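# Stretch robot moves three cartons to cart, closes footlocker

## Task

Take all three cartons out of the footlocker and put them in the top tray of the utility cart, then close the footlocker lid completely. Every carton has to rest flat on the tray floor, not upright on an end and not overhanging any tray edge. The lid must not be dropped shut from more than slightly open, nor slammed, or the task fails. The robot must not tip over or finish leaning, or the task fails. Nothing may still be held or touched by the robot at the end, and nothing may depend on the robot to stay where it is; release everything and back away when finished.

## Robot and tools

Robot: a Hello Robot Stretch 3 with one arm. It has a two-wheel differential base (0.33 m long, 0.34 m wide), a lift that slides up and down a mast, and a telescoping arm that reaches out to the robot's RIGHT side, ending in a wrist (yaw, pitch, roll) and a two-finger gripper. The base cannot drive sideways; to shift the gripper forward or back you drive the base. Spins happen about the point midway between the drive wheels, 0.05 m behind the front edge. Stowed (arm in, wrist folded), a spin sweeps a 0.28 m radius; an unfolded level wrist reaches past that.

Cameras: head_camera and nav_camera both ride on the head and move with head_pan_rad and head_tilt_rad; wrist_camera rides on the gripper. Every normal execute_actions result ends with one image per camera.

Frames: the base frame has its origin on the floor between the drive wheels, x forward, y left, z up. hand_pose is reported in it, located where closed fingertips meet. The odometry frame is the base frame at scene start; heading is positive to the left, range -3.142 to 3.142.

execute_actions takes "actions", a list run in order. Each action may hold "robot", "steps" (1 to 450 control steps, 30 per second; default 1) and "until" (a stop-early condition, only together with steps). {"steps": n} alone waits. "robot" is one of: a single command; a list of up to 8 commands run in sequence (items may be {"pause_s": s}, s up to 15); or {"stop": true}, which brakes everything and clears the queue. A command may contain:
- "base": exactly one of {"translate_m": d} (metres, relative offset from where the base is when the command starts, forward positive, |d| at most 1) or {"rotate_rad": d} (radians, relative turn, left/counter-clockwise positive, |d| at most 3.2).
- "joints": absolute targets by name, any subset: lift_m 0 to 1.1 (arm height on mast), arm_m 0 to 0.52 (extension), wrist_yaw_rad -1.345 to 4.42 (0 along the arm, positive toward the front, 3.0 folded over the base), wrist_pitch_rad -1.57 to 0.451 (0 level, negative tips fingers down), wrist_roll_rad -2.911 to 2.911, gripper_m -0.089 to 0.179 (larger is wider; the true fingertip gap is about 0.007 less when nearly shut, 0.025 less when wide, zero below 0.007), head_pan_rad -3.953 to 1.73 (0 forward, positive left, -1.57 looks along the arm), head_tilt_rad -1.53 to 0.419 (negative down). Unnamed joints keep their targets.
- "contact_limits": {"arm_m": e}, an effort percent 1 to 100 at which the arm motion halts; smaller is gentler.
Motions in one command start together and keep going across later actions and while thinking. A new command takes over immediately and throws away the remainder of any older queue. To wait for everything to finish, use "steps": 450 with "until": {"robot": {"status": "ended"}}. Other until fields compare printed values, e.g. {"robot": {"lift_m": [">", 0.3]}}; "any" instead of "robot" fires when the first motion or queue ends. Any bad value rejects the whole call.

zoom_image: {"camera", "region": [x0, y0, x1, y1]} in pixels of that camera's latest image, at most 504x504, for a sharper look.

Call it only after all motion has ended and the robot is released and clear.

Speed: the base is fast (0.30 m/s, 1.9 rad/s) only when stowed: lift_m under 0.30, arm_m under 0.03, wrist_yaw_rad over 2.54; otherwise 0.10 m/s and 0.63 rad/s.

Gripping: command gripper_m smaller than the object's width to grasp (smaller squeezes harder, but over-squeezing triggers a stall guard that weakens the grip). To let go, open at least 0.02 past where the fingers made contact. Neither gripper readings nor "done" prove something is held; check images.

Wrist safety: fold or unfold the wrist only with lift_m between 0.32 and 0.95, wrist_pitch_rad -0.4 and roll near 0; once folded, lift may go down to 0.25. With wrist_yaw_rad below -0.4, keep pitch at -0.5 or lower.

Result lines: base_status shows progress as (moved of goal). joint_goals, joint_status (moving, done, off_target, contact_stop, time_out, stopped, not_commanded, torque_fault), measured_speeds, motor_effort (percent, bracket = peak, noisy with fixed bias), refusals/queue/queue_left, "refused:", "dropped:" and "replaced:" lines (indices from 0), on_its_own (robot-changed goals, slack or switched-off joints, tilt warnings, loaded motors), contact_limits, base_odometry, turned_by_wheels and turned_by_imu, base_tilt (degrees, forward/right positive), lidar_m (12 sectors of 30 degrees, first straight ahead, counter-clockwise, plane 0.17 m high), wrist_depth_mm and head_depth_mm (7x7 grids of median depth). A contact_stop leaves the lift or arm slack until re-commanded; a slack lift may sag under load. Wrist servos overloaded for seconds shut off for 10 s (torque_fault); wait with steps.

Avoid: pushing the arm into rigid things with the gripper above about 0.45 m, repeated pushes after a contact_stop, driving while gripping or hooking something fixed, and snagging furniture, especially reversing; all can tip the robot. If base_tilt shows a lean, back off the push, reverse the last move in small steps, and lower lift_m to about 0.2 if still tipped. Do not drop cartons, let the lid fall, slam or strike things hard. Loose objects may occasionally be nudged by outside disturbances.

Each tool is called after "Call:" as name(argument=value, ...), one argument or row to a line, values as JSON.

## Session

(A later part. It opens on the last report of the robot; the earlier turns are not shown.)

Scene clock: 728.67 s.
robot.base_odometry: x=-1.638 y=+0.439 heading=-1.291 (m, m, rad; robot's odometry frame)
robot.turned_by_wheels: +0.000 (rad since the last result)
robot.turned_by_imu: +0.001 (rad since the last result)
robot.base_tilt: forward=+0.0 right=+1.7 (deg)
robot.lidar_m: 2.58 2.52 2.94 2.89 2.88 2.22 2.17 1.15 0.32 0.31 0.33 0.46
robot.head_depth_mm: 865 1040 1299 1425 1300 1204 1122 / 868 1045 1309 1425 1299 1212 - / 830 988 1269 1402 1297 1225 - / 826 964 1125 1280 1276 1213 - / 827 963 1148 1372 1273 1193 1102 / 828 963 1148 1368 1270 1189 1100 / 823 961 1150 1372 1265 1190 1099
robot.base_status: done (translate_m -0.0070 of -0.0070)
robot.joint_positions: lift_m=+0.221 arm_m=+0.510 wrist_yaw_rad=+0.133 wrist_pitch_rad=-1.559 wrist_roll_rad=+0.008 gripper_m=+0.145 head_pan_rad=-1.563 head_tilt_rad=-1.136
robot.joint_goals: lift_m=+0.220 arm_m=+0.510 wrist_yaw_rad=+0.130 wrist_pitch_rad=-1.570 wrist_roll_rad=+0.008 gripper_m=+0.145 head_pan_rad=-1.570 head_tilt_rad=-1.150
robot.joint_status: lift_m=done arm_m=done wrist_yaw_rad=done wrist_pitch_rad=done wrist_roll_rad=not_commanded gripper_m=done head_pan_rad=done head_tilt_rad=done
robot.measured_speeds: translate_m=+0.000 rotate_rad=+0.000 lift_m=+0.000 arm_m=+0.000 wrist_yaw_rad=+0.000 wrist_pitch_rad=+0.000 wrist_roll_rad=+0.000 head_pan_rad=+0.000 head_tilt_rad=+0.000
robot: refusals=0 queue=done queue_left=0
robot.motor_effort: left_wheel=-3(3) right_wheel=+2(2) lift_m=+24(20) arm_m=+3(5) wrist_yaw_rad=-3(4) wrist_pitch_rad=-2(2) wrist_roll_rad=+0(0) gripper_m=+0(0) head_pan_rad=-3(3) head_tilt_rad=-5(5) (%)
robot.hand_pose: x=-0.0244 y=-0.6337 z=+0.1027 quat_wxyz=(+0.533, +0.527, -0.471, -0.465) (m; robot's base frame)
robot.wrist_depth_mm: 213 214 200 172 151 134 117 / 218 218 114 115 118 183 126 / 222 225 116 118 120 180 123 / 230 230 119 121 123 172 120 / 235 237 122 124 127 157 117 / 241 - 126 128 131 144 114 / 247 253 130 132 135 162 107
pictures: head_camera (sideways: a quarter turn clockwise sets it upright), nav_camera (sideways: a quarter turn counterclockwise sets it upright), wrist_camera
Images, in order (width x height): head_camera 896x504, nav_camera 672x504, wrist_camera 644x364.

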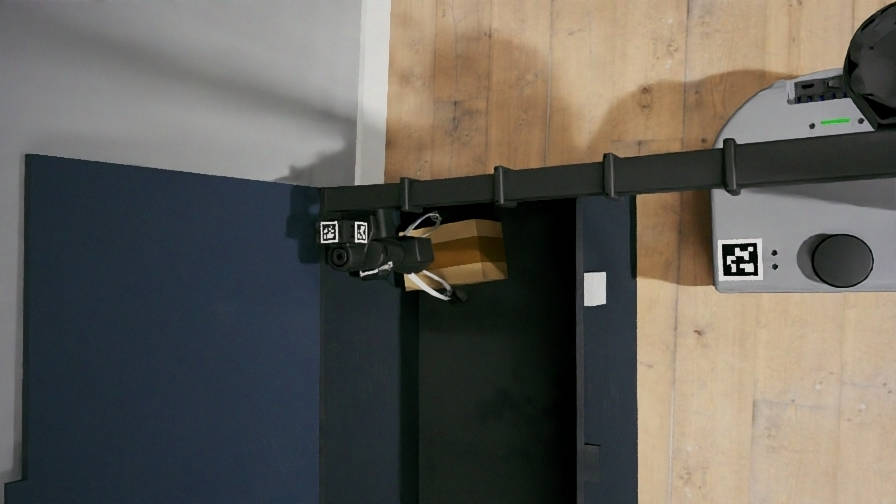

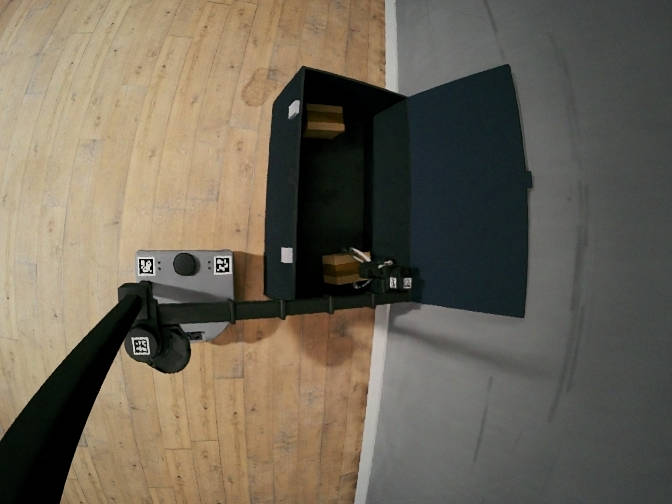

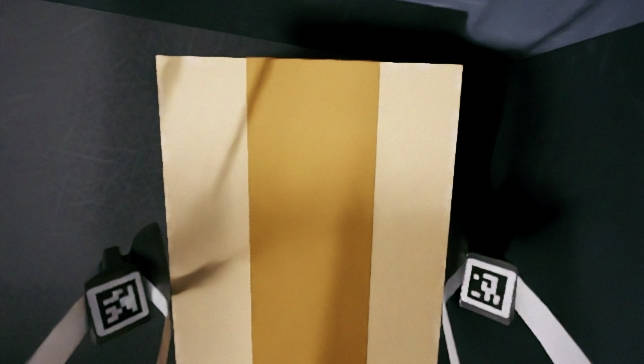

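Call:
execute_actions(
  actions=[
    {"robot":{"joints":{"gripper_m":0.085}},"steps":60,"until":{"robot":{"status":"ended"}}},
    {"robot":{"joints":{"lift_m":1.09}},"steps":200,"until":{"robot":{"lift_m":[">",0.62]}}},
    {"robot":{"joints":{"arm_m":0.03,"wrist_yaw_rad":0}},"steps":200,"until":{"robot":{"arm_m":["<",0.08]}}},
    {"robot":[{"base":{"rotate_rad":1.99},"joints":{"head_pan_rad":-0.4,"head_tilt_rad":-0.6}},{"base":{"translate_m":0.9}},{"base":{"translate_m":0.85}}],"steps":30},
  ],
)

Call:
execute_actions(
  actions=[
    {"steps":450,"until":{"robot":{"status":"ended"}}},
    {"steps":450,"until":{"robot":{"status":"ended"}}},
  ],
)

Scene clock: 746.87 s.
robot.base_odometry: x=-1.638 y=+0.439 heading=-0.863 (m, m, rad; robot's odometry frame)
robot.turned_by_wheels: +0.428 (rad since the last result)
robot.turned_by_imu: +0.421 (rad since the last result)
robot.base_tilt: forward=-0.1 right=-0.7 (deg)
robot.lidar_m: 2.53 3.00 2.90 2.39 2.27 2.17 1.27 0.33 0.31 0.32 0.42 2.59
robot.head_depth_mm: 2176 2381 2619 2402 1857 1523 1047 / 2174 2387 2632 2389 1852 1516 1289 / 2208 2410 2640 2382 1858 1517 1284 / 2188 2404 2653 2380 1854 1516 1283 / 2200 2424 2663 2392 1858 1522 1283 / 2223 2424 2659 2383 1860 1518 1286 / 2238 2434 2691 2384 1862 1521 1287
robot.base_status: moving (rotate_rad +0.4276 of +1.9900)
robot.joint_positions: lift_m=+1.089 arm_m=+0.030 wrist_yaw_rad=+0.002 wrist_pitch_rad=-1.557 wrist_roll_rad=+0.008 gripper_m=+0.086 head_pan_rad=-0.407 head_tilt_rad=-0.606
robot.joint_goals: lift_m=+1.090 arm_m=+0.030 wrist_yaw_rad=+0.000 wrist_pitch_rad=-1.570 wrist_roll_rad=+0.008 gripper_m=+0.085 head_pan_rad=-0.400 head_tilt_rad=-0.600
robot.joint_status: lift_m=moving arm_m=moving wrist_yaw_rad=moving wrist_pitch_rad=done wrist_roll_rad=not_commanded gripper_m=done head_pan_rad=moving head_tilt_rad=moving
robot.measured_speeds: translate_m=+0.000 rotate_rad=+0.634 lift_m=+0.000 arm_m=+0.000 wrist_yaw_rad=+0.000 wrist_pitch_rad=+0.000 wrist_roll_rad=+0.000 head_pan_rad=+0.000 head_tilt_rad=+0.000
robot: refusals=0 queue=running queue_left=2
robot.motor_effort: left_wheel=-4(6) right_wheel=+5(6) lift_m=+64(68) arm_m=-2(4) wrist_yaw_rad=-4(4) wrist_pitch_rad=-3(3) wrist_roll_rad=+0(0) gripper_m=-19(93) head_pan_rad=+5(42) head_tilt_rad=+1(28) (%)
robot.hand_pose: x=-0.0217 y=-0.1547 z=+0.9715 quat_wxyz=(+0.502, +0.495, -0.505, -0.498) (m; robot's base frame)
robot.wrist_depth_mm: - - - - - - 905 / - - 117 119 121 - - / - - 119 121 124 - - / - - 122 124 127 - - / - - 125 127 130 - - / - - 128 130 133 - - / - - 132 134 137 - -
pictures: head_camera (sideways: a quarter turn clockwise sets it upright), nav_camera (sideways: a quarter turn counterclockwise sets it upright), wrist_camera
Images, in order (width x height): head_camera 896x504, nav_camera 672x504, wrist_camera 644x364.

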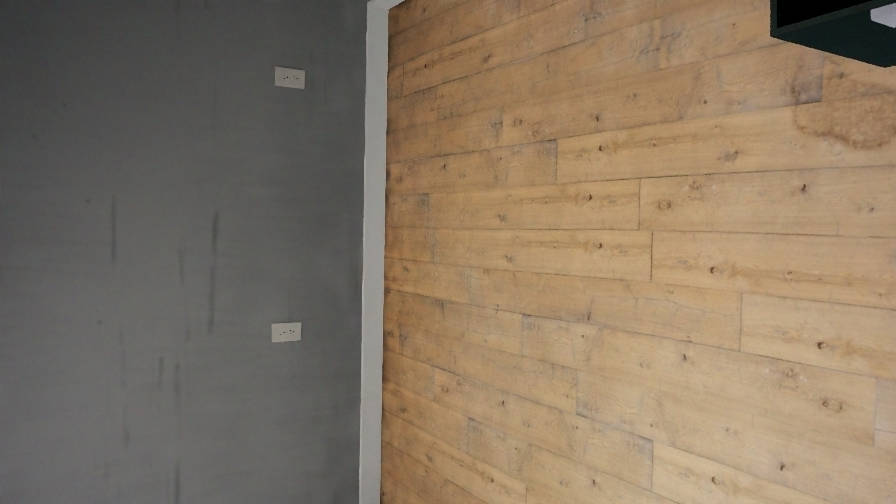

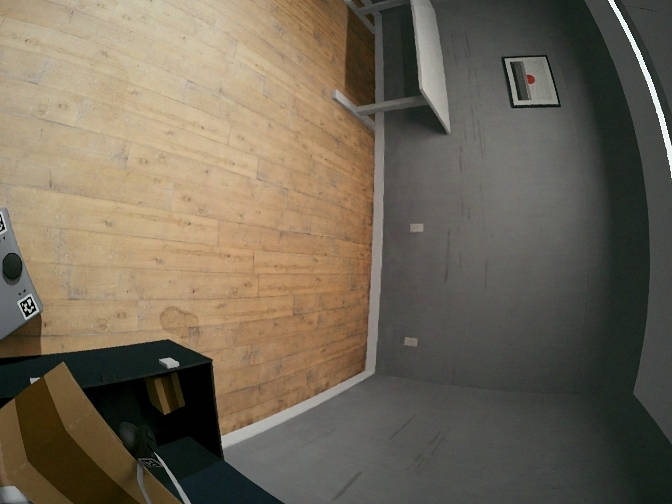

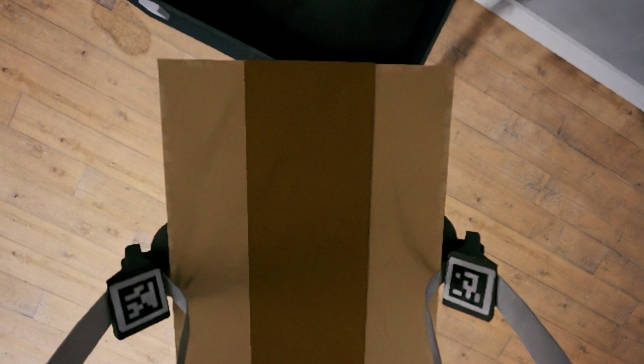

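Scene clock: 769.97 s.
robot.base_odometry: x=-0.299 y=+1.565 heading=+0.699 (m, m, rad; robot's odometry frame)
robot.turned_by_wheels: +1.562 (rad since the last result)
robot.turned_by_imu: +1.537 (rad since the last result)
robot.base_tilt: forward=+0.0 right=+1.6 (deg)
robot.lidar_m: 0.73 0.69 1.38 1.42 1.87 2.41 1.99 3.25 2.94 1.98 1.42 1.35
robot.head_depth_mm: 1124 1225 1336 1509 1696 1515 1284 / 1123 1226 1345 1514 1695 1513 1283 / 1124 1231 1344 1518 1695 1522 1284 / 1136 1243 1359 1523 1697 1520 1285 / 1133 1243 1366 1518 1689 1521 1289 / 1137 1246 1371 1532 1699 1444 1283 / 1136 1239 1317 1245 1208 1380 1257
robot.base_status: done (translate_m +0.8500 of +0.8500)
robot.joint_positions: lift_m=+1.089 arm_m=+0.030 wrist_yaw_rad=+0.002 wrist_pitch_rad=-1.557 wrist_roll_rad=+0.008 gripper_m=+0.086 head_pan_rad=-0.407 head_tilt_rad=-0.606
robot.joint_goals: lift_m=+1.090 arm_m=+0.030 wrist_yaw_rad=+0.000 wrist_pitch_rad=-1.570 wrist_roll_rad=+0.008 gripper_m=+0.085 head_pan_rad=-0.400 head_tilt_rad=-0.600
robot.joint_status: lift_m=done arm_m=done wrist_yaw_rad=done wrist_pitch_rad=done wrist_roll_rad=not_commanded gripper_m=done head_pan_rad=done head_tilt_rad=done
robot.measured_speeds: translate_m=+0.000 rotate_rad=+0.000 lift_m=+0.000 arm_m=+0.000 wrist_yaw_rad=+0.000 wrist_pitch_rad=+0.000 wrist_roll_rad=+0.000 head_pan_rad=+0.000 head_tilt_rad=+0.000
robot: refusals=0 queue=done queue_left=0
robot.motor_effort: left_wheel=-3(4) right_wheel=+2(7) lift_m=+61(57) arm_m=-3(4) wrist_yaw_rad=-2(3) wrist_pitch_rad=-3(3) wrist_roll_rad=+0(0) gripper_m=-19(19) head_pan_rad=+3(3) head_tilt_rad=+2(0) (%)
robot.hand_pose: x=-0.0217 y=-0.1547 z=+0.9715 quat_wxyz=(+0.502, +0.495, -0.505, -0.498) (m; robot's base frame)
robot.wrist_depth_mm: - - - - - - - / - - 117 119 121 - - / - - 119 121 123 - - / - - 122 124 126 - - / - - 125 127 129 - - / 952 - 128 130 133 - - / - - 132 134 137 - -
pictures: head_camera (sideways: a quarter turn clockwise sets it upright), nav_camera (sideways: a quarter turn counterclockwise sets it upright), wrist_camera
Images, in order (width x height): head_camera 896x504, nav_camera 672x504, wrist_camera 644x364.

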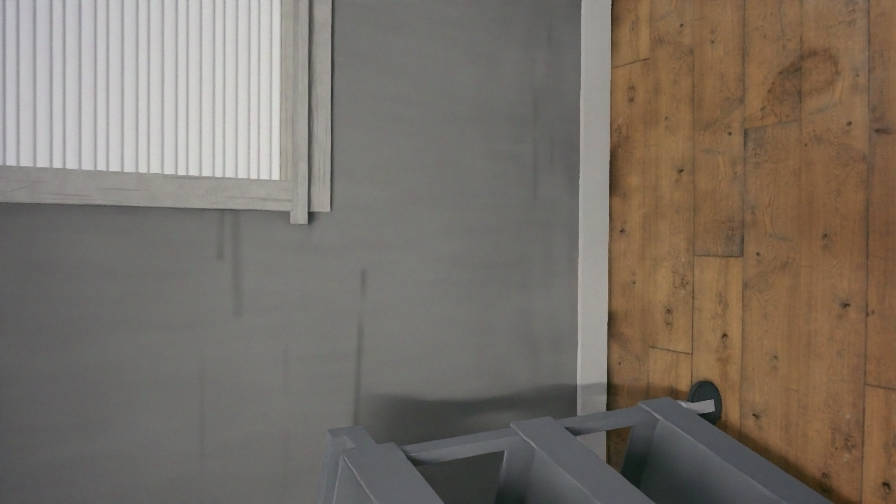

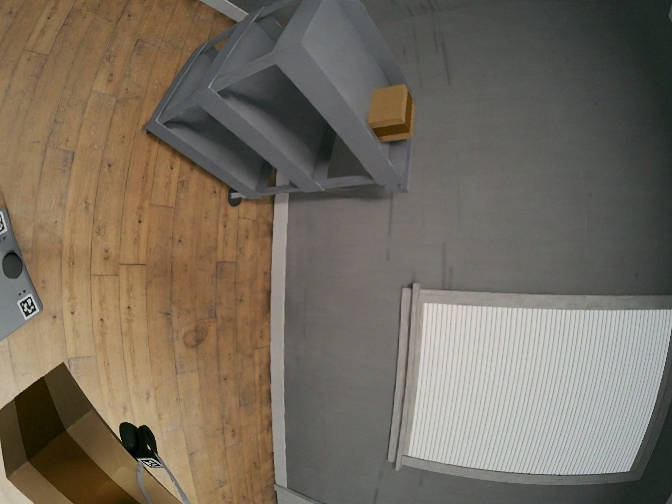

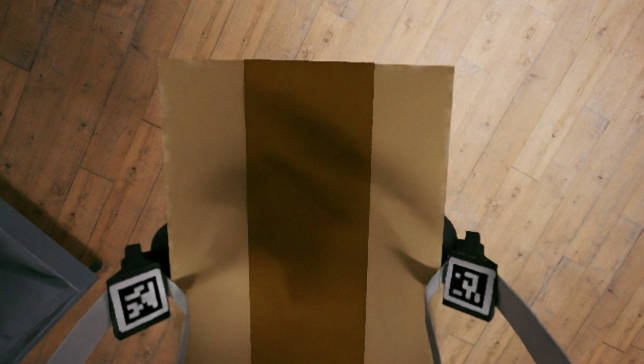

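Call:
execute_actions(
  actions=[
    {"robot":{"joints":{"head_pan_rad":0.15,"head_tilt_rad":-0.85}},"steps":40,"until":{"robot":{"status":"ended"}}},
  ],
)

Scene clock: 786.97 s.
robot.base_odometry: x=-0.299 y=+1.565 heading=+0.699 (m, m, rad; robot's odometry frame)
robot.turned_by_wheels: +0.000 (rad since the last result)
robot.turned_by_imu: +0.001 (rad since the last result)
robot.base_tilt: forward=+0.0 right=+1.6 (deg)
robot.lidar_m: 0.73 0.68 1.39 1.41 1.87 2.41 1.99 3.24 2.94 1.98 1.43 1.35
robot.head_depth_mm: 1195 1312 1491 1660 1511 1312 1161 / 1244 1033 1480 1701 1510 1316 1157 / 1278 981 1326 1495 1471 1312 1156 / 1332 1014 1292 1185 1420 1311 1156 / 1444 1057 844 1124 1330 1310 1158 / 1558 1053 788 1069 1358 1310 1157 / 1578 1039 878 1214 1477 1307 1157
robot.base_status: done (translate_m +0.8500 of +0.8500)
robot.joint_positions: lift_m=+1.089 arm_m=+0.030 wrist_yaw_rad=+0.002 wrist_pitch_rad=-1.557 wrist_roll_rad=+0.008 gripper_m=+0.086 head_pan_rad=+0.143 head_tilt_rad=-0.839
robot.joint_goals: lift_m=+1.090 arm_m=+0.030 wrist_yaw_rad=+0.000 wrist_pitch_rad=-1.570 wrist_roll_rad=+0.008 gripper_m=+0.085 head_pan_rad=+0.150 head_tilt_rad=-0.850
robot.joint_status: lift_m=done arm_m=done wrist_yaw_rad=done wrist_pitch_rad=done wrist_roll_rad=not_commanded gripper_m=done head_pan_rad=done head_tilt_rad=done
robot.measured_speeds: translate_m=+0.000 rotate_rad=+0.000 lift_m=+0.000 arm_m=+0.000 wrist_yaw_rad=+0.000 wrist_pitch_rad=+0.000 wrist_roll_rad=+0.000 head_pan_rad=+0.000 head_tilt_rad=+0.000
robot: refusals=0 queue=done queue_left=0
robot.motor_effort: left_wheel=-3(3) right_wheel=+2(2) lift_m=+61(61) arm_m=-4(3) wrist_yaw_rad=-3(3) wrist_pitch_rad=-3(3) wrist_roll_rad=+0(0) gripper_m=-20(19) head_pan_rad=+3(33) head_tilt_rad=-4(23) (%)
robot.hand_pose: x=-0.0217 y=-0.1547 z=+0.9715 quat_wxyz=(+0.502, +0.495, -0.505, -0.498) (m; robot's base frame)
robot.wrist_depth_mm: - - - - - - - / - - 117 119 121 - - / - - 119 121 123 - - / - - 122 124 127 - - / - - 125 127 130 - - / 961 - 128 130 133 - - / - - 132 134 137 - -
pictures: head_camera (sideways: a quarter turn clockwise sets it upright), nav_camera (sideways: a quarter turn counterclockwise sets it upright), wrist_camera
Images, in order (width x height): head_camera 896x504, nav_camera 672x504, wrist_camera 644x364.

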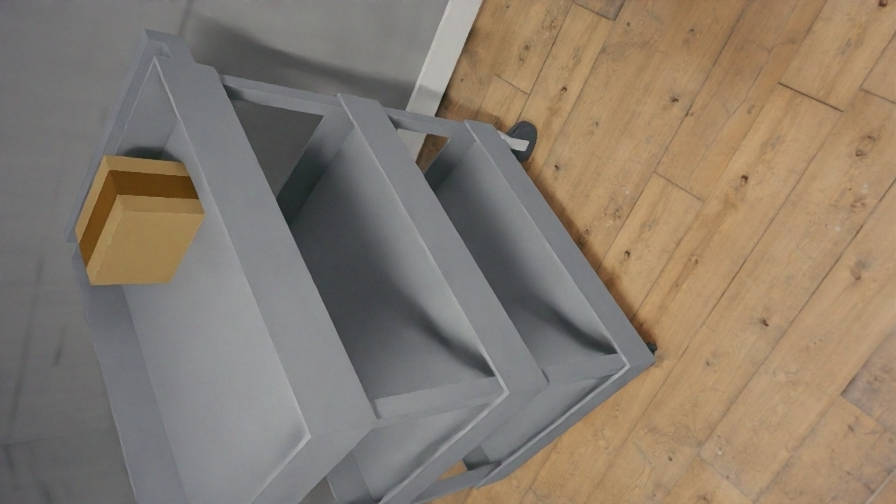

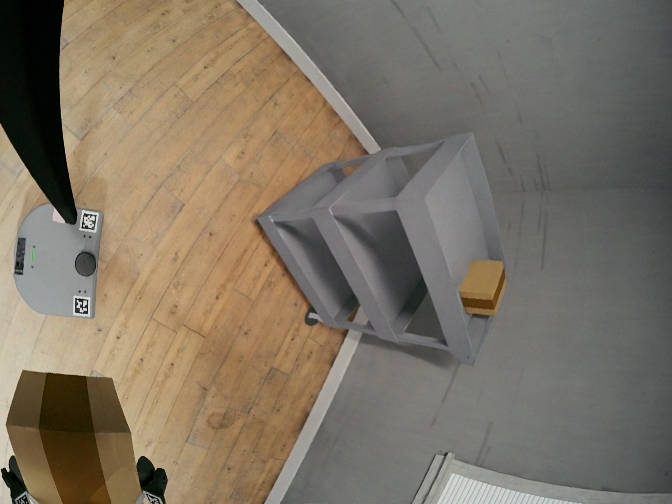

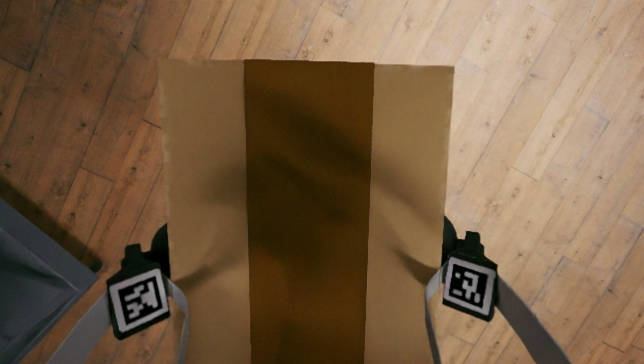

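Call:
execute_actions(
  actions=[
    {"robot":[{"base":{"rotate_rad":-0.395}},{"base":{"translate_m":0.635}},{"base":{"rotate_rad":2.80},"joints":{"head_pan_rad":-1.57,"head_tilt_rad":-1.0}}],"steps":450,"until":{"robot":{"status":"ended"}}},
  ],
)

Scene clock: 818.63 s.
robot.base_odometry: x=+0.307 y=+1.756 heading=+3.104 (m, m, rad; robot's odometry frame)
robot.turned_by_wheels: +2.405 (rad since the last result)
robot.turned_by_imu: +2.362 (rad since the last result)
robot.base_tilt: forward=+0.0 right=+1.6 (deg)
robot.lidar_m: 2.56 2.59 2.81 3.09 1.52 0.85 0.73 0.73 0.40 0.39 0.40 1.52
robot.head_depth_mm: - - 644 - 879 1238 1109 / - - - - 282 - 335 / - - - - 284 - 324 / 1252 - - - 290 - - / 1221 806 681 535 303 - 1085 / 1186 803 681 583 885 1195 1115 / 1150 800 680 583 874 1212 1119
robot.base_status: done (rotate_rad +2.7998 of +2.8000)
robot.joint_positions: lift_m=+1.089 arm_m=+0.030 wrist_yaw_rad=+0.002 wrist_pitch_rad=-1.557 wrist_roll_rad=+0.008 gripper_m=+0.086 head_pan_rad=-1.563 head_tilt_rad=-0.988
robot.joint_goals: lift_m=+1.090 arm_m=+0.030 wrist_yaw_rad=+0.000 wrist_pitch_rad=-1.570 wrist_roll_rad=+0.008 gripper_m=+0.085 head_pan_rad=-1.570 head_tilt_rad=-1.000
robot.joint_status: lift_m=done arm_m=done wrist_yaw_rad=done wrist_pitch_rad=done wrist_roll_rad=not_commanded gripper_m=done head_pan_rad=done head_tilt_rad=done
robot.measured_speeds: translate_m=+0.000 rotate_rad=+0.000 lift_m=+0.000 arm_m=+0.000 wrist_yaw_rad=+0.000 wrist_pitch_rad=+0.000 wrist_roll_rad=+0.000 head_pan_rad=+0.000 head_tilt_rad=+0.000
robot: refusals=0 queue=done queue_left=0
robot.motor_effort: left_wheel=-3(6) right_wheel=+3(8) lift_m=+62(61) arm_m=-3(3) wrist_yaw_rad=-2(2) wrist_pitch_rad=-3(3) wrist_roll_rad=+0(0) gripper_m=-19(18) head_pan_rad=-3(40) head_tilt_rad=-5(17) (%)
robot.hand_pose: x=-0.0217 y=-0.1547 z=+0.9715 quat_wxyz=(+0.502, +0.495, -0.505, -0.498) (m; robot's base frame)
robot.wrist_depth_mm: - 591 585 606 621 818 645 / - - 117 118 121 958 670 / - - 119 121 123 - 713 / - - 122 124 127 - 747 / - - 125 127 130 - 787 / - - 128 130 133 - 845 / - - 132 134 138 - 894
pictures: head_camera (sideways: a quarter turn clockwise sets it upright), nav_camera (sideways: a quarter turn counterclockwise sets it upright), wrist_camera
Images, in order (width x height): head_camera 896x504, nav_camera 672x504, wrist_camera 644x364.

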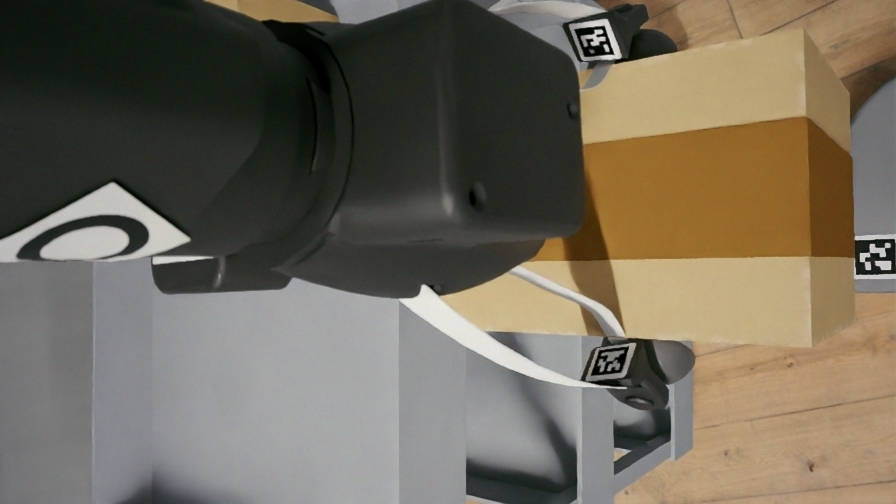

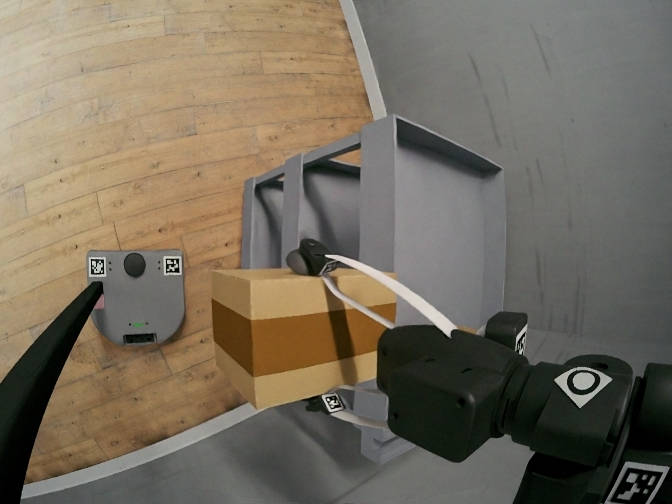

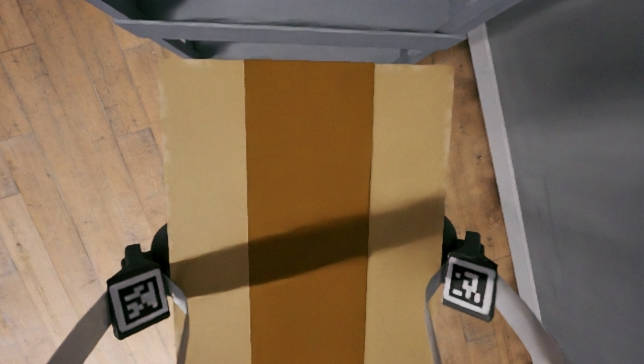

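Call:
execute_actions(
  actions=[
    {"robot":{"joints":{"arm_m":0.47,"head_tilt_rad":-0.75}},"steps":200,"until":{"robot":{"status":"ended"}}},
  ],
)

Scene clock: 827.43 s.
robot.base_odometry: x=+0.307 y=+1.756 heading=+3.104 (m, m, rad; robot's odometry frame)
robot.turned_by_wheels: +0.000 (rad since the last result)
robot.turned_by_imu: +0.002 (rad since the last result)
robot.base_tilt: forward=-0.1 right=+1.6 (deg)
robot.lidar_m: 2.56 2.59 2.81 3.09 1.52 0.85 0.73 0.72 0.40 0.39 0.40 1.52
robot.head_depth_mm: 1100 1165 883 629 579 854 945 / 1254 1371 881 639 577 871 1017 / 1249 1395 580 708 577 871 1020 / - 1372 563 688 575 871 1019 / 1172 1298 854 729 574 872 1019 / 1139 1266 893 749 573 871 1016 / 1107 1222 891 748 572 860 930
robot.base_status: done (rotate_rad +2.7998 of +2.8000)
robot.joint_positions: lift_m=+1.089 arm_m=+0.470 wrist_yaw_rad=+0.001 wrist_pitch_rad=-1.557 wrist_roll_rad=+0.008 gripper_m=+0.086 head_pan_rad=-1.563 head_tilt_rad=-0.754
robot.joint_goals: lift_m=+1.090 arm_m=+0.470 wrist_yaw_rad=+0.000 wrist_pitch_rad=-1.570 wrist_roll_rad=+0.008 gripper_m=+0.085 head_pan_rad=-1.570 head_tilt_rad=-0.750
robot.joint_status: lift_m=done arm_m=done wrist_yaw_rad=done wrist_pitch_rad=done wrist_roll_rad=not_commanded gripper_m=done head_pan_rad=done head_tilt_rad=done
robot.measured_speeds: translate_m=+0.000 rotate_rad=+0.000 lift_m=+0.000 arm_m=+0.000 wrist_yaw_rad=+0.000 wrist_pitch_rad=+0.000 wrist_roll_rad=+0.000 head_pan_rad=+0.000 head_tilt_rad=+0.000
robot: refusals=0 queue=done queue_left=0
robot.motor_effort: left_wheel=-3(3) right_wheel=+3(3) lift_m=+62(62) arm_m=+3(6) wrist_yaw_rad=-1(2) wrist_pitch_rad=-3(3) wrist_roll_rad=+0(0) gripper_m=-19(19) head_pan_rad=-3(3) head_tilt_rad=+0(16) (%)
robot.hand_pose: x=-0.0216 y=-0.5941 z=+0.9715 quat_wxyz=(+0.502, +0.495, -0.505, -0.499) (m; robot's base frame)
robot.wrist_depth_mm: 297 300 306 310 314 319 315 / 305 306 117 119 121 330 315 / 313 313 119 121 124 220 224 / 320 322 122 124 127 227 230 / 331 336 125 127 130 232 238 / 338 337 128 130 133 241 298 / 344 353 132 134 138 378 325
pictures: head_camera (sideways: a quarter turn clockwise sets it upright), nav_camera (sideways: a quarter turn counterclockwise sets it upright), wrist_camera
Images, in order (width x height): head_camera 896x504, nav_camera 672x504, wrist_camera 644x364.

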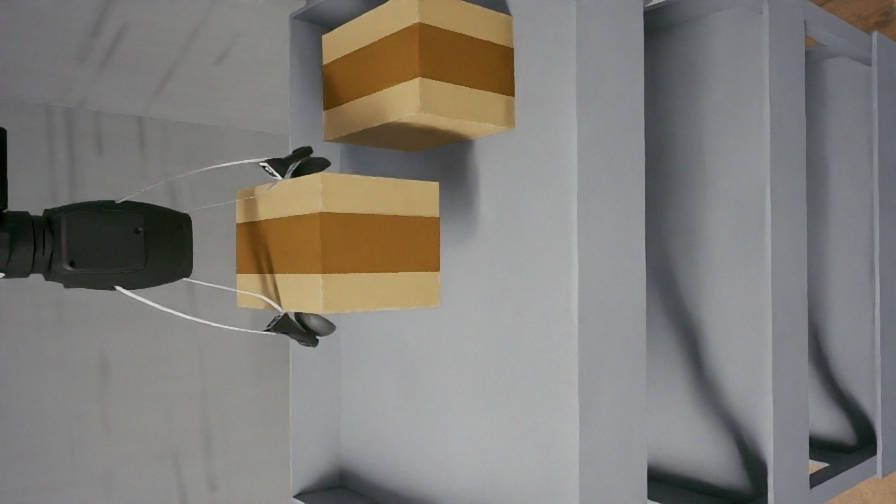

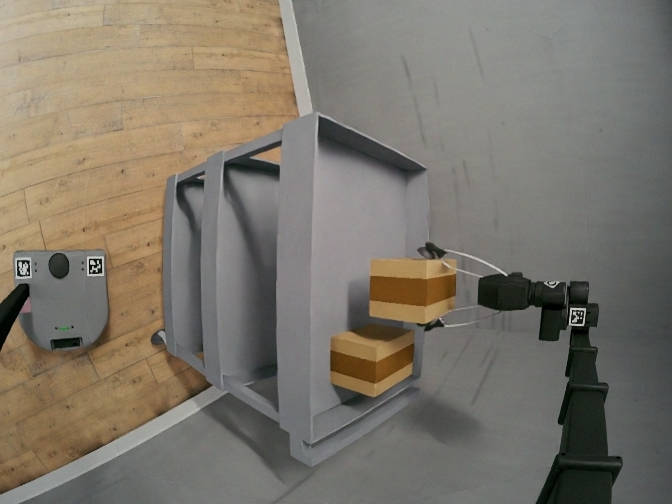

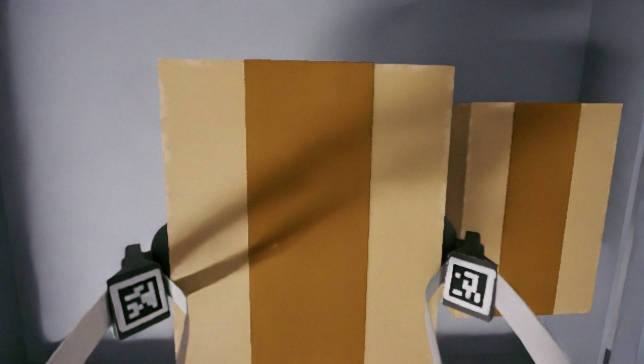

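Call:
execute_actions(
  actions=[
    {"robot":{"base":{"translate_m":0.012},"joints":{"lift_m":0.996}},"steps":100,"until":{"robot":{"status":"ended"}}},
  ],
)

Scene clock: 835.00 s.
robot.base_odometry: x=+0.295 y=+1.756 heading=+3.104 (m, m, rad; robot's odometry frame)
robot.turned_by_wheels: +0.000 (rad since the last result)
robot.turned_by_imu: +0.001 (rad since the last result)
robot.base_tilt: forward=-0.1 right=+1.6 (deg)
robot.lidar_m: 2.55 2.59 2.80 3.09 1.54 0.87 0.74 0.74 0.40 0.39 0.40 1.52
robot.head_depth_mm: - - 875 629 579 874 947 / - 1391 882 651 577 872 1020 / - 1418 897 688 578 873 1016 / - - 696 624 576 870 1017 / 1167 1299 895 728 574 870 1021 / 1136 1259 893 750 574 868 1018 / 1105 1221 884 750 572 851 932
robot.base_status: done (translate_m +0.0120 of +0.0120)
robot.joint_positions: lift_m=+0.996 arm_m=+0.470 wrist_yaw_rad=+0.001 wrist_pitch_rad=-1.557 wrist_roll_rad=+0.008 gripper_m=+0.086 head_pan_rad=-1.563 head_tilt_rad=-0.754
robot.joint_goals: lift_m=+0.996 arm_m=+0.470 wrist_yaw_rad=+0.000 wrist_pitch_rad=-1.570 wrist_roll_rad=+0.008 gripper_m=+0.085 head_pan_rad=-1.570 head_tilt_rad=-0.750
robot.joint_status: lift_m=done arm_m=done wrist_yaw_rad=done wrist_pitch_rad=done wrist_roll_rad=not_commanded gripper_m=done head_pan_rad=done head_tilt_rad=done
robot.measured_speeds: translate_m=+0.000 rotate_rad=+0.000 lift_m=+0.000 arm_m=+0.000 wrist_yaw_rad=+0.000 wrist_pitch_rad=+0.000 wrist_roll_rad=+0.000 head_pan_rad=+0.000 head_tilt_rad=+0.000
robot: refusals=0 queue=done queue_left=0
robot.motor_effort: left_wheel=-3(4) right_wheel=+2(9) lift_m=+30(58) arm_m=+3(3) wrist_yaw_rad=-1(1) wrist_pitch_rad=-3(3) wrist_roll_rad=+0(0) gripper_m=-19(20) head_pan_rad=-3(3) head_tilt_rad=+1(2) (%)
robot.hand_pose: x=-0.0216 y=-0.5941 z=+0.8785 quat_wxyz=(+0.502, +0.495, -0.505, -0.499) (m; robot's base frame)
robot.wrist_depth_mm: 215 219 223 225 228 232 235 / 220 223 117 119 121 238 242 / 226 227 119 121 123 197 136 / 231 234 122 124 127 197 135 / 239 240 125 127 130 185 137 / 245 245 128 131 133 175 142 / 250 256 132 134 137 227 145
pictures: head_camera (sideways: a quarter turn clockwise sets it upright), nav_camera (sideways: a quarter turn counterclockwise sets it upright), wrist_camera
Images, in order (width x height): head_camera 896x504, nav_camera 672x504, wrist_camera 644x364.

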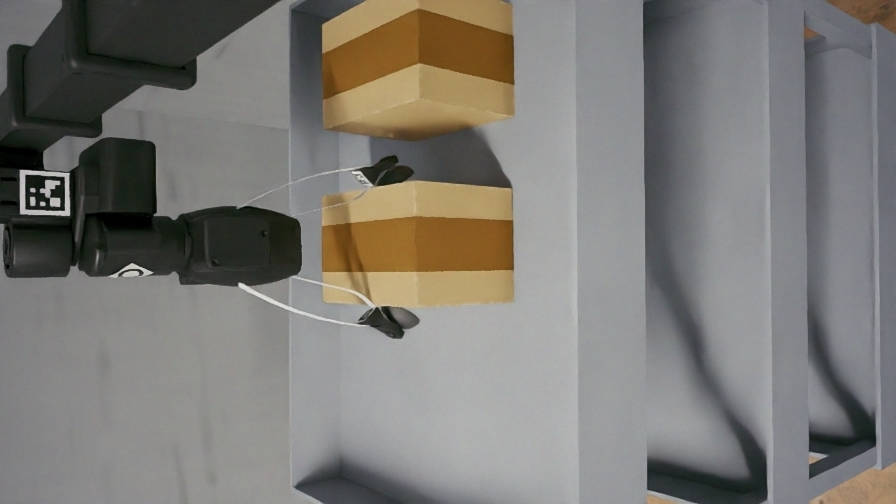

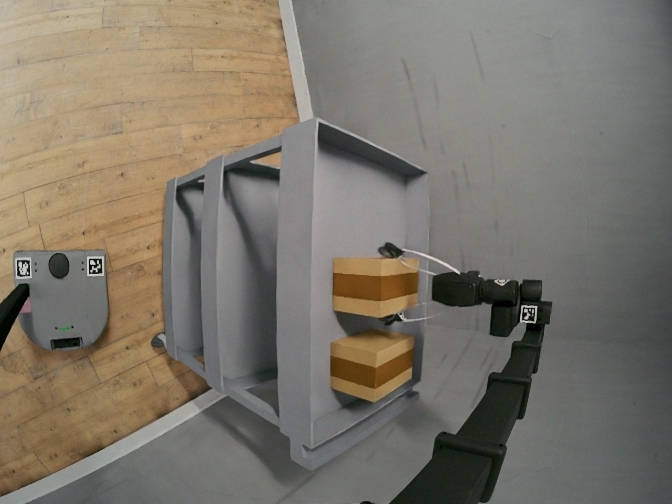

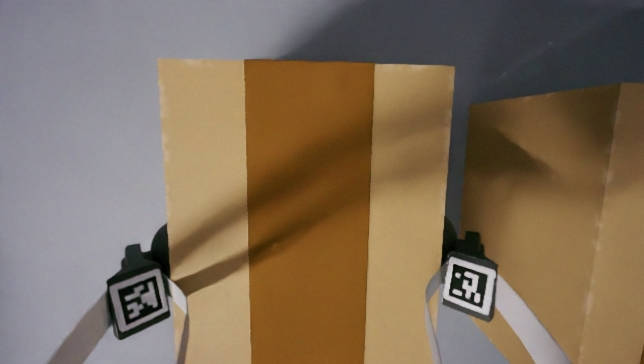

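Call:
execute_actions(
  actions=[
    {"robot":[{"joints":{"lift_m":0.991}},{"joints":{"gripper_m":0.145}},{"joints":{"lift_m":1.07}},{"joints":{"arm_m":0.0,"head_pan_rad":-0.3,"head_tilt_rad":-0.8}}],"steps":300,"until":{"robot":{"arm_m":["<",0.2]}}},
    {"robot":{"base":{"rotate_rad":0.898},"joints":{"lift_m":0.6,"wrist_yaw_rad":1.6}},"steps":70,"until":{"robot":{"base_status":"done"}}},
    {"robot":{"base":{"translate_m":1.0},"joints":{"wrist_pitch_rad":-0.4}},"steps":45},
    {"robot":{"joints":{"wrist_yaw_rad":2.8,"lift_m":0.35}},"steps":100,"until":{"robot":{"wrist_yaw_rad":[">",2.6]}}},
    {"robot":{"joints":{"lift_m":0.28}},"steps":300,"until":{"robot":{"base_status":"done"}}},
    {"robot":{"base":{"translate_m":1.0}},"steps":300,"until":{"robot":{"status":"ended"}}},
  ],
)

Scene clock: 886.20 s.
robot.base_odometry: x=-0.988 y=+0.264 heading=-2.281 (m, m, rad; robot's odometry frame)
robot.turned_by_wheels: +0.898 (rad since the last result)
robot.turned_by_imu: +0.449 (rad since the last result)
robot.base_tilt: forward=-1.2 right=+2.2 (deg)
robot.lidar_m: 1.11 0.76 1.03 2.88 3.18 2.61 1.74 1.75 1.64 1.63 1.45 1.18
robot.head_depth_mm: 1376 1532 1732 1898 1612 1380 1201 / 1396 1555 1755 1902 1616 1377 1198 / 1404 1569 1783 1914 1631 1374 1194 / 1420 1594 1789 1955 1654 1345 1195 / 1441 1604 1833 1942 1609 1372 1199 / 1458 1630 1864 1954 1606 1369 1203 / 1466 1651 1885 1944 1615 1369 1190
robot.base_status: moving (translate_m +0.9674 of +1.0000)
robot.joint_positions: lift_m=+0.281 arm_m=+0.470 wrist_yaw_rad=+2.802 wrist_pitch_rad=-0.415 wrist_roll_rad=+0.014 gripper_m=+0.088 head_pan_rad=-1.563 head_tilt_rad=-0.753
robot.joint_goals: lift_m=+0.280 arm_m=+0.470 wrist_yaw_rad=+2.800 wrist_pitch_rad=-0.400 wrist_roll_rad=+0.014 gripper_m=+0.088 head_pan_rad=-1.570 head_tilt_rad=-0.750
robot.joint_status: lift_m=done arm_m=done wrist_yaw_rad=done wrist_pitch_rad=done wrist_roll_rad=not_commanded gripper_m=done head_pan_rad=done head_tilt_rad=done
robot.measured_speeds: translate_m=+0.100 rotate_rad=+0.000 lift_m=+0.000 arm_m=+0.000 wrist_yaw_rad=+0.000 wrist_pitch_rad=+0.000 wrist_roll_rad=+0.000 head_pan_rad=+0.000 head_tilt_rad=+0.000
robot: refusals=0 queue=running queue_left=0
robot.motor_effort: left_wheel=+1(28) right_wheel=+0(53) lift_m=+25(38) arm_m=+2(3) wrist_yaw_rad=-2(36) wrist_pitch_rad=+6(52) wrist_roll_rad=-2(18) gripper_m=+0(23) head_pan_rad=-3(3) head_tilt_rad=+2(1) (%)
robot.hand_pose: x=+0.0537 y=-0.4028 z=+0.2938 quat_wxyz=(+0.261, +0.711, +0.025, +0.653) (m; robot's base frame)
robot.wrist_depth_mm: - - - - 983 - 957 / - - - - - - - / - - - 959 936 948 914 / - - 735 741 724 732 716 / - - 588 581 608 584 576 / 479 - 475 492 478 493 492 / 429 423 427 422 422 424 421
pictures: head_camera (sideways: a quarter turn clockwise sets it upright), nav_camera (sideways: a quarter turn counterclockwise sets it upright), wrist_camera
dropped: robot: command 0 of its queue: lift_m: contact_stop
replaced: robot.lift_m: its motion had ended contact_stop
Images, in order (width x height): head_camera 896x504, nav_camera 672x504, wrist_camera 644x364.

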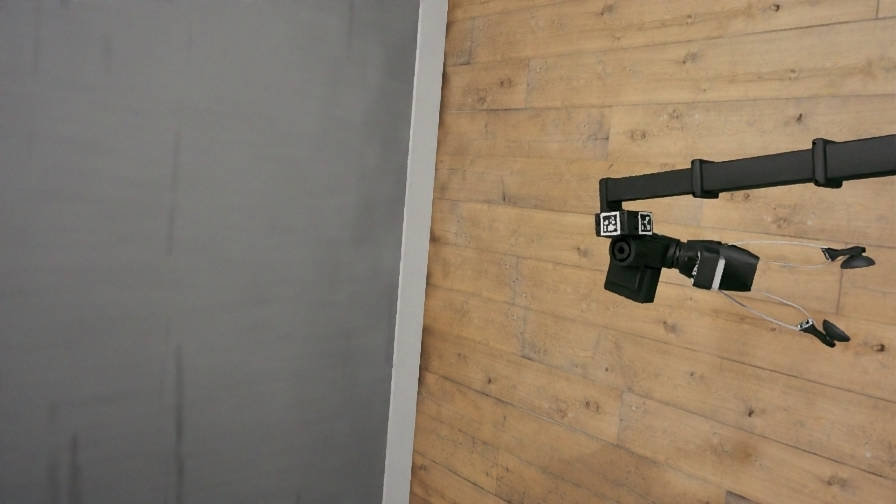

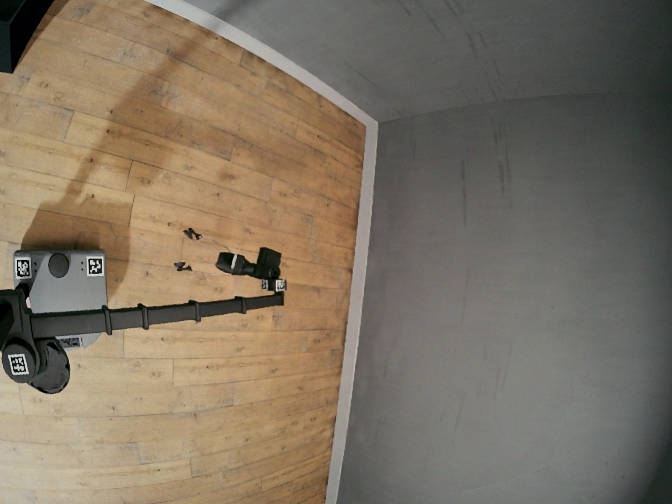

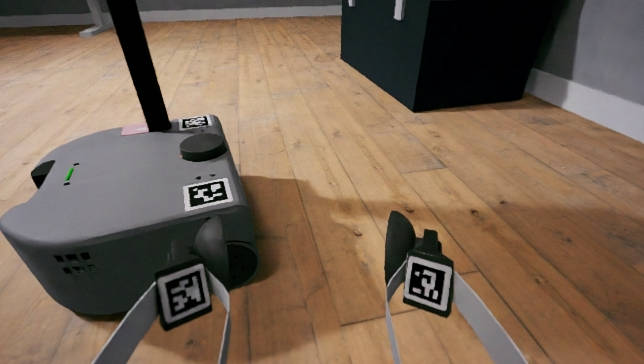

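Call:
execute_actions(
  actions=[
    {"robot":{"joints":{"arm_m":0.0,"lift_m":0.4,"head_pan_rad":-3.14,"head_tilt_rad":-0.45}},"steps":200,"until":{"robot":{"status":"ended"}}},
  ],
)

Scene clock: 898.83 s.
robot.base_odometry: x=-1.009 y=+0.240 heading=-2.281 (m, m, rad; robot's odometry frame)
robot.turned_by_wheels: +0.000 (rad since the last result)
robot.turned_by_imu: +0.002 (rad since the last result)
robot.base_tilt: forward=+0.0 right=+1.6 (deg)
robot.lidar_m: 1.10 0.73 0.98 2.88 3.21 2.64 1.77 1.78 1.65 1.64 1.41 1.15
robot.head_depth_mm: 2186 2318 2506 2684 2249 1737 1426 / 2207 2354 2533 2706 2253 1743 1420 / 2241 2374 2563 2731 2255 1754 1422 / 2265 2404 2605 2782 2266 1753 1427 / 2288 2453 2623 2805 2250 1754 1425 / 2306 2480 2593 2404 2168 1753 1430 / 2346 2506 1857 2054 2105 1752 1423
robot.base_status: done (translate_m +1.0000 of +1.0000)
robot.joint_positions: lift_m=+0.399 arm_m=+0.000 wrist_yaw_rad=+2.802 wrist_pitch_rad=-0.416 wrist_roll_rad=+0.014 gripper_m=+0.088 head_pan_rad=-3.133 head_tilt_rad=-0.458
robot.joint_goals: lift_m=+0.400 arm_m=+0.000 wrist_yaw_rad=+2.800 wrist_pitch_rad=-0.400 wrist_roll_rad=+0.014 gripper_m=+0.088 head_pan_rad=-3.140 head_tilt_rad=-0.450
robot.joint_status: lift_m=done arm_m=done wrist_yaw_rad=done wrist_pitch_rad=done wrist_roll_rad=not_commanded gripper_m=done head_pan_rad=done head_tilt_rad=done
robot.measured_speeds: translate_m=+0.000 rotate_rad=+0.000 lift_m=+0.000 arm_m=+0.000 wrist_yaw_rad=+0.000 wrist_pitch_rad=+0.000 wrist_roll_rad=+0.000 head_pan_rad=+0.000 head_tilt_rad=+0.000
robot: refusals=0 queue=done queue_left=0
robot.motor_effort: left_wheel=+0(0) right_wheel=-3(5) lift_m=+56(60) arm_m=-3(2) wrist_yaw_rad=-3(2) wrist_pitch_rad=+6(6) wrist_roll_rad=-2(2) gripper_m=-1(1) head_pan_rad=-3(41) head_tilt_rad=+4(22) (%)
robot.hand_pose: x=+0.0537 y=+0.0665 z=+0.4127 quat_wxyz=(+0.261, +0.711, +0.025, +0.653) (m; robot's base frame)
robot.wrist_depth_mm: - - - - - - 897 / - - - - - 789 866 / - - - - - 733 674 / - 941 948 941 922 758 772 / - 773 741 748 775 750 743 / 618 - 635 634 608 628 624 / 547 - 538 547 547 539 538
pictures: head_camera (sideways: a quarter turn clockwise sets it upright), nav_camera (sideways: a quarter turn counterclockwise sets it upright), wrist_camera
Images, in order (width x height): head_camera 896x504, nav_camera 672x504, wrist_camera 644x364.

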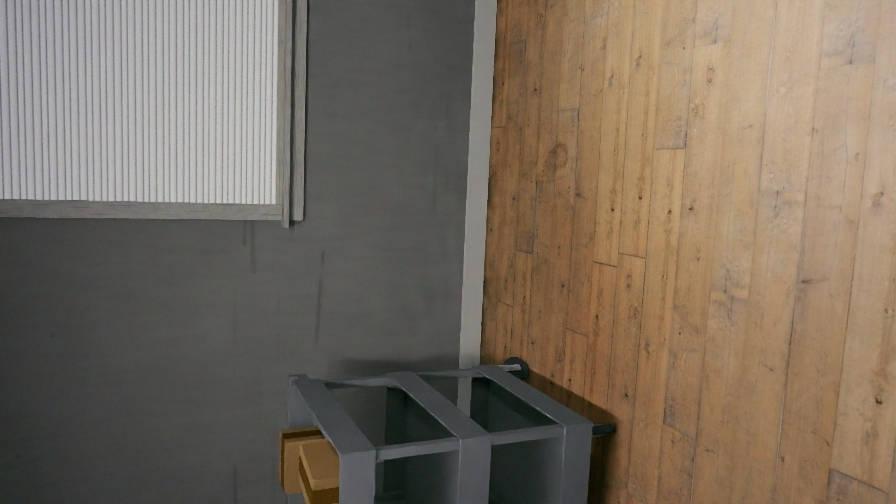

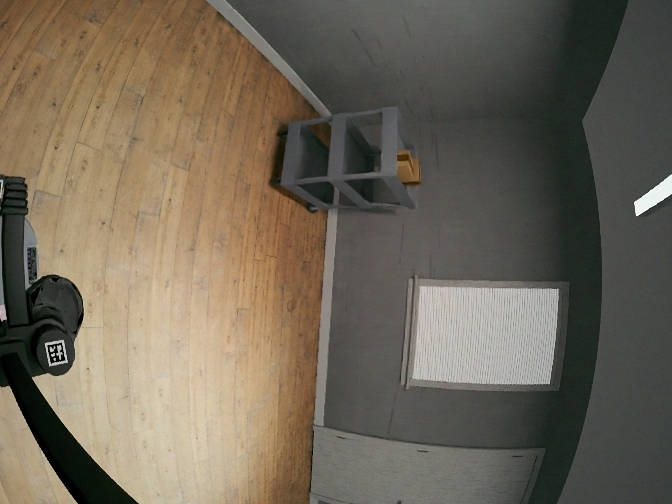

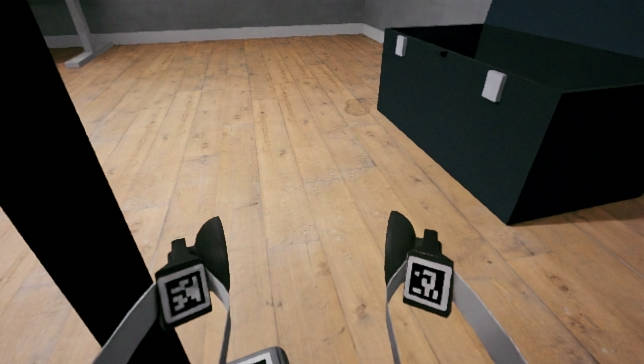

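Call:
execute_actions(
  actions=[
    {"robot":{"joints":{"lift_m":0.28,"head_pan_rad":0.6,"head_tilt_rad":-0.9}},"steps":200,"until":{"robot":{"status":"ended"}}},
  ],
)

Scene clock: 907.10 s.
robot.base_odometry: x=-1.009 y=+0.240 heading=-2.281 (m, m, rad; robot's odometry frame)
robot.turned_by_wheels: +0.000 (rad since the last result)
robot.turned_by_imu: +0.001 (rad since the last result)
robot.base_tilt: forward=-0.1 right=+1.7 (deg)
robot.lidar_m: 1.10 0.73 0.98 2.88 3.24 2.64 1.77 1.79 1.65 1.64 1.41 1.15
robot.head_depth_mm: 1072 1159 1339 1536 1457 1284 1145 / 1147 1220 1343 1563 1464 1283 1145 / 1214 1304 1446 1572 1400 1281 1144 / 1305 1404 1579 1667 1352 1284 1144 / 1388 1523 1748 1667 1432 1278 1143 / 1589 1825 1718 1464 1455 1274 1144 / 1764 2114 1625 1600 1454 1278 1137
robot.base_status: done (translate_m +1.0000 of +1.0000)
robot.joint_positions: lift_m=+0.281 arm_m=+0.000 wrist_yaw_rad=+2.802 wrist_pitch_rad=-0.416 wrist_roll_rad=+0.014 gripper_m=+0.088 head_pan_rad=+0.593 head_tilt_rad=-0.889
robot.joint_goals: lift_m=+0.280 arm_m=+0.000 wrist_yaw_rad=+2.800 wrist_pitch_rad=-0.400 wrist_roll_rad=+0.014 gripper_m=+0.088 head_pan_rad=+0.600 head_tilt_rad=-0.900
robot.joint_status: lift_m=done arm_m=done wrist_yaw_rad=done wrist_pitch_rad=done wrist_roll_rad=not_commanded gripper_m=done head_pan_rad=done head_tilt_rad=done
robot.measured_speeds: translate_m=+0.000 rotate_rad=+0.000 lift_m=+0.000 arm_m=+0.000 wrist_yaw_rad=+0.000 wrist_pitch_rad=+0.000 wrist_roll_rad=+0.000 head_pan_rad=+0.000 head_tilt_rad=+0.000
robot: refusals=0 queue=done queue_left=0
robot.motor_effort: left_wheel=+1(0) right_wheel=-3(3) lift_m=+24(54) arm_m=-3(3) wrist_yaw_rad=-2(3) wrist_pitch_rad=+7(6) wrist_roll_rad=-2(2) gripper_m=+0(0) head_pan_rad=+3(41) head_tilt_rad=-4(30) (%)
robot.hand_pose: x=+0.0536 y=+0.0665 z=+0.2937 quat_wxyz=(+0.261, +0.711, +0.025, +0.653) (m; robot's base frame)
robot.wrist_depth_mm: - - - - - 704 576 / - - - - - 700 591 / - 957 949 955 935 730 672 / - 722 717 713 730 695 717 / - 601 594 589 610 588 579 / 481 - 506 487 475 488 485 / 437 - - 420 422 420 424
pictures: head_camera (sideways: a quarter turn clockwise sets it upright), nav_camera (sideways: a quarter turn counterclockwise sets it upright), wrist_camera
Images, in order (width x height): head_camera 896x504, nav_camera 672x504, wrist_camera 644x364.

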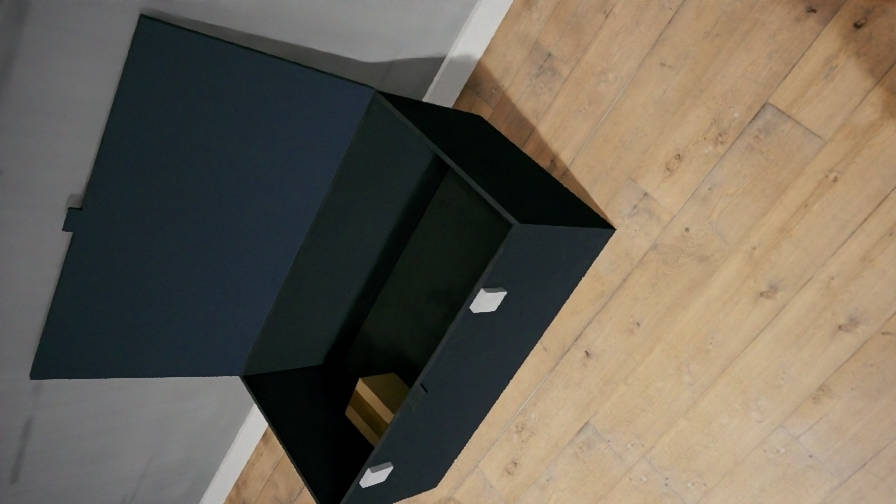

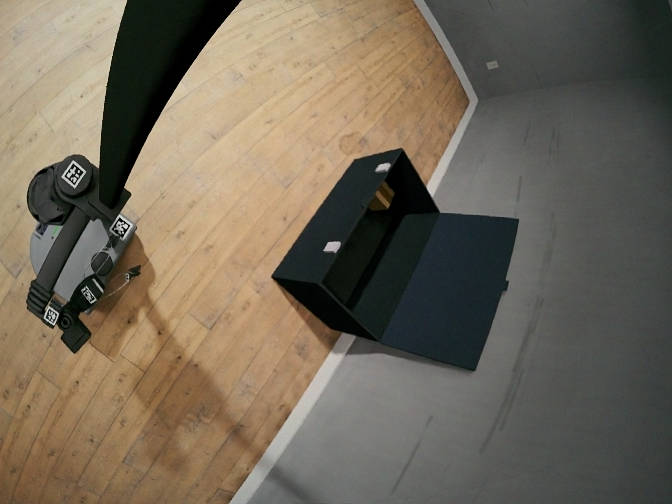

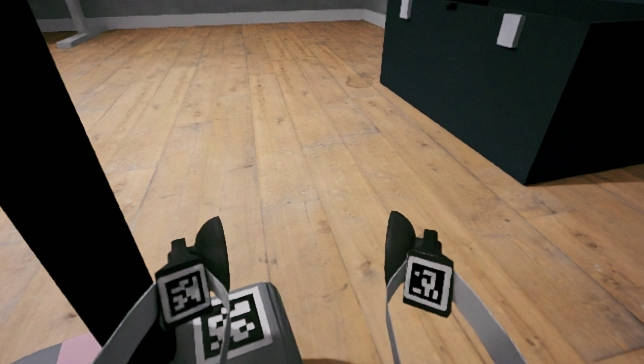

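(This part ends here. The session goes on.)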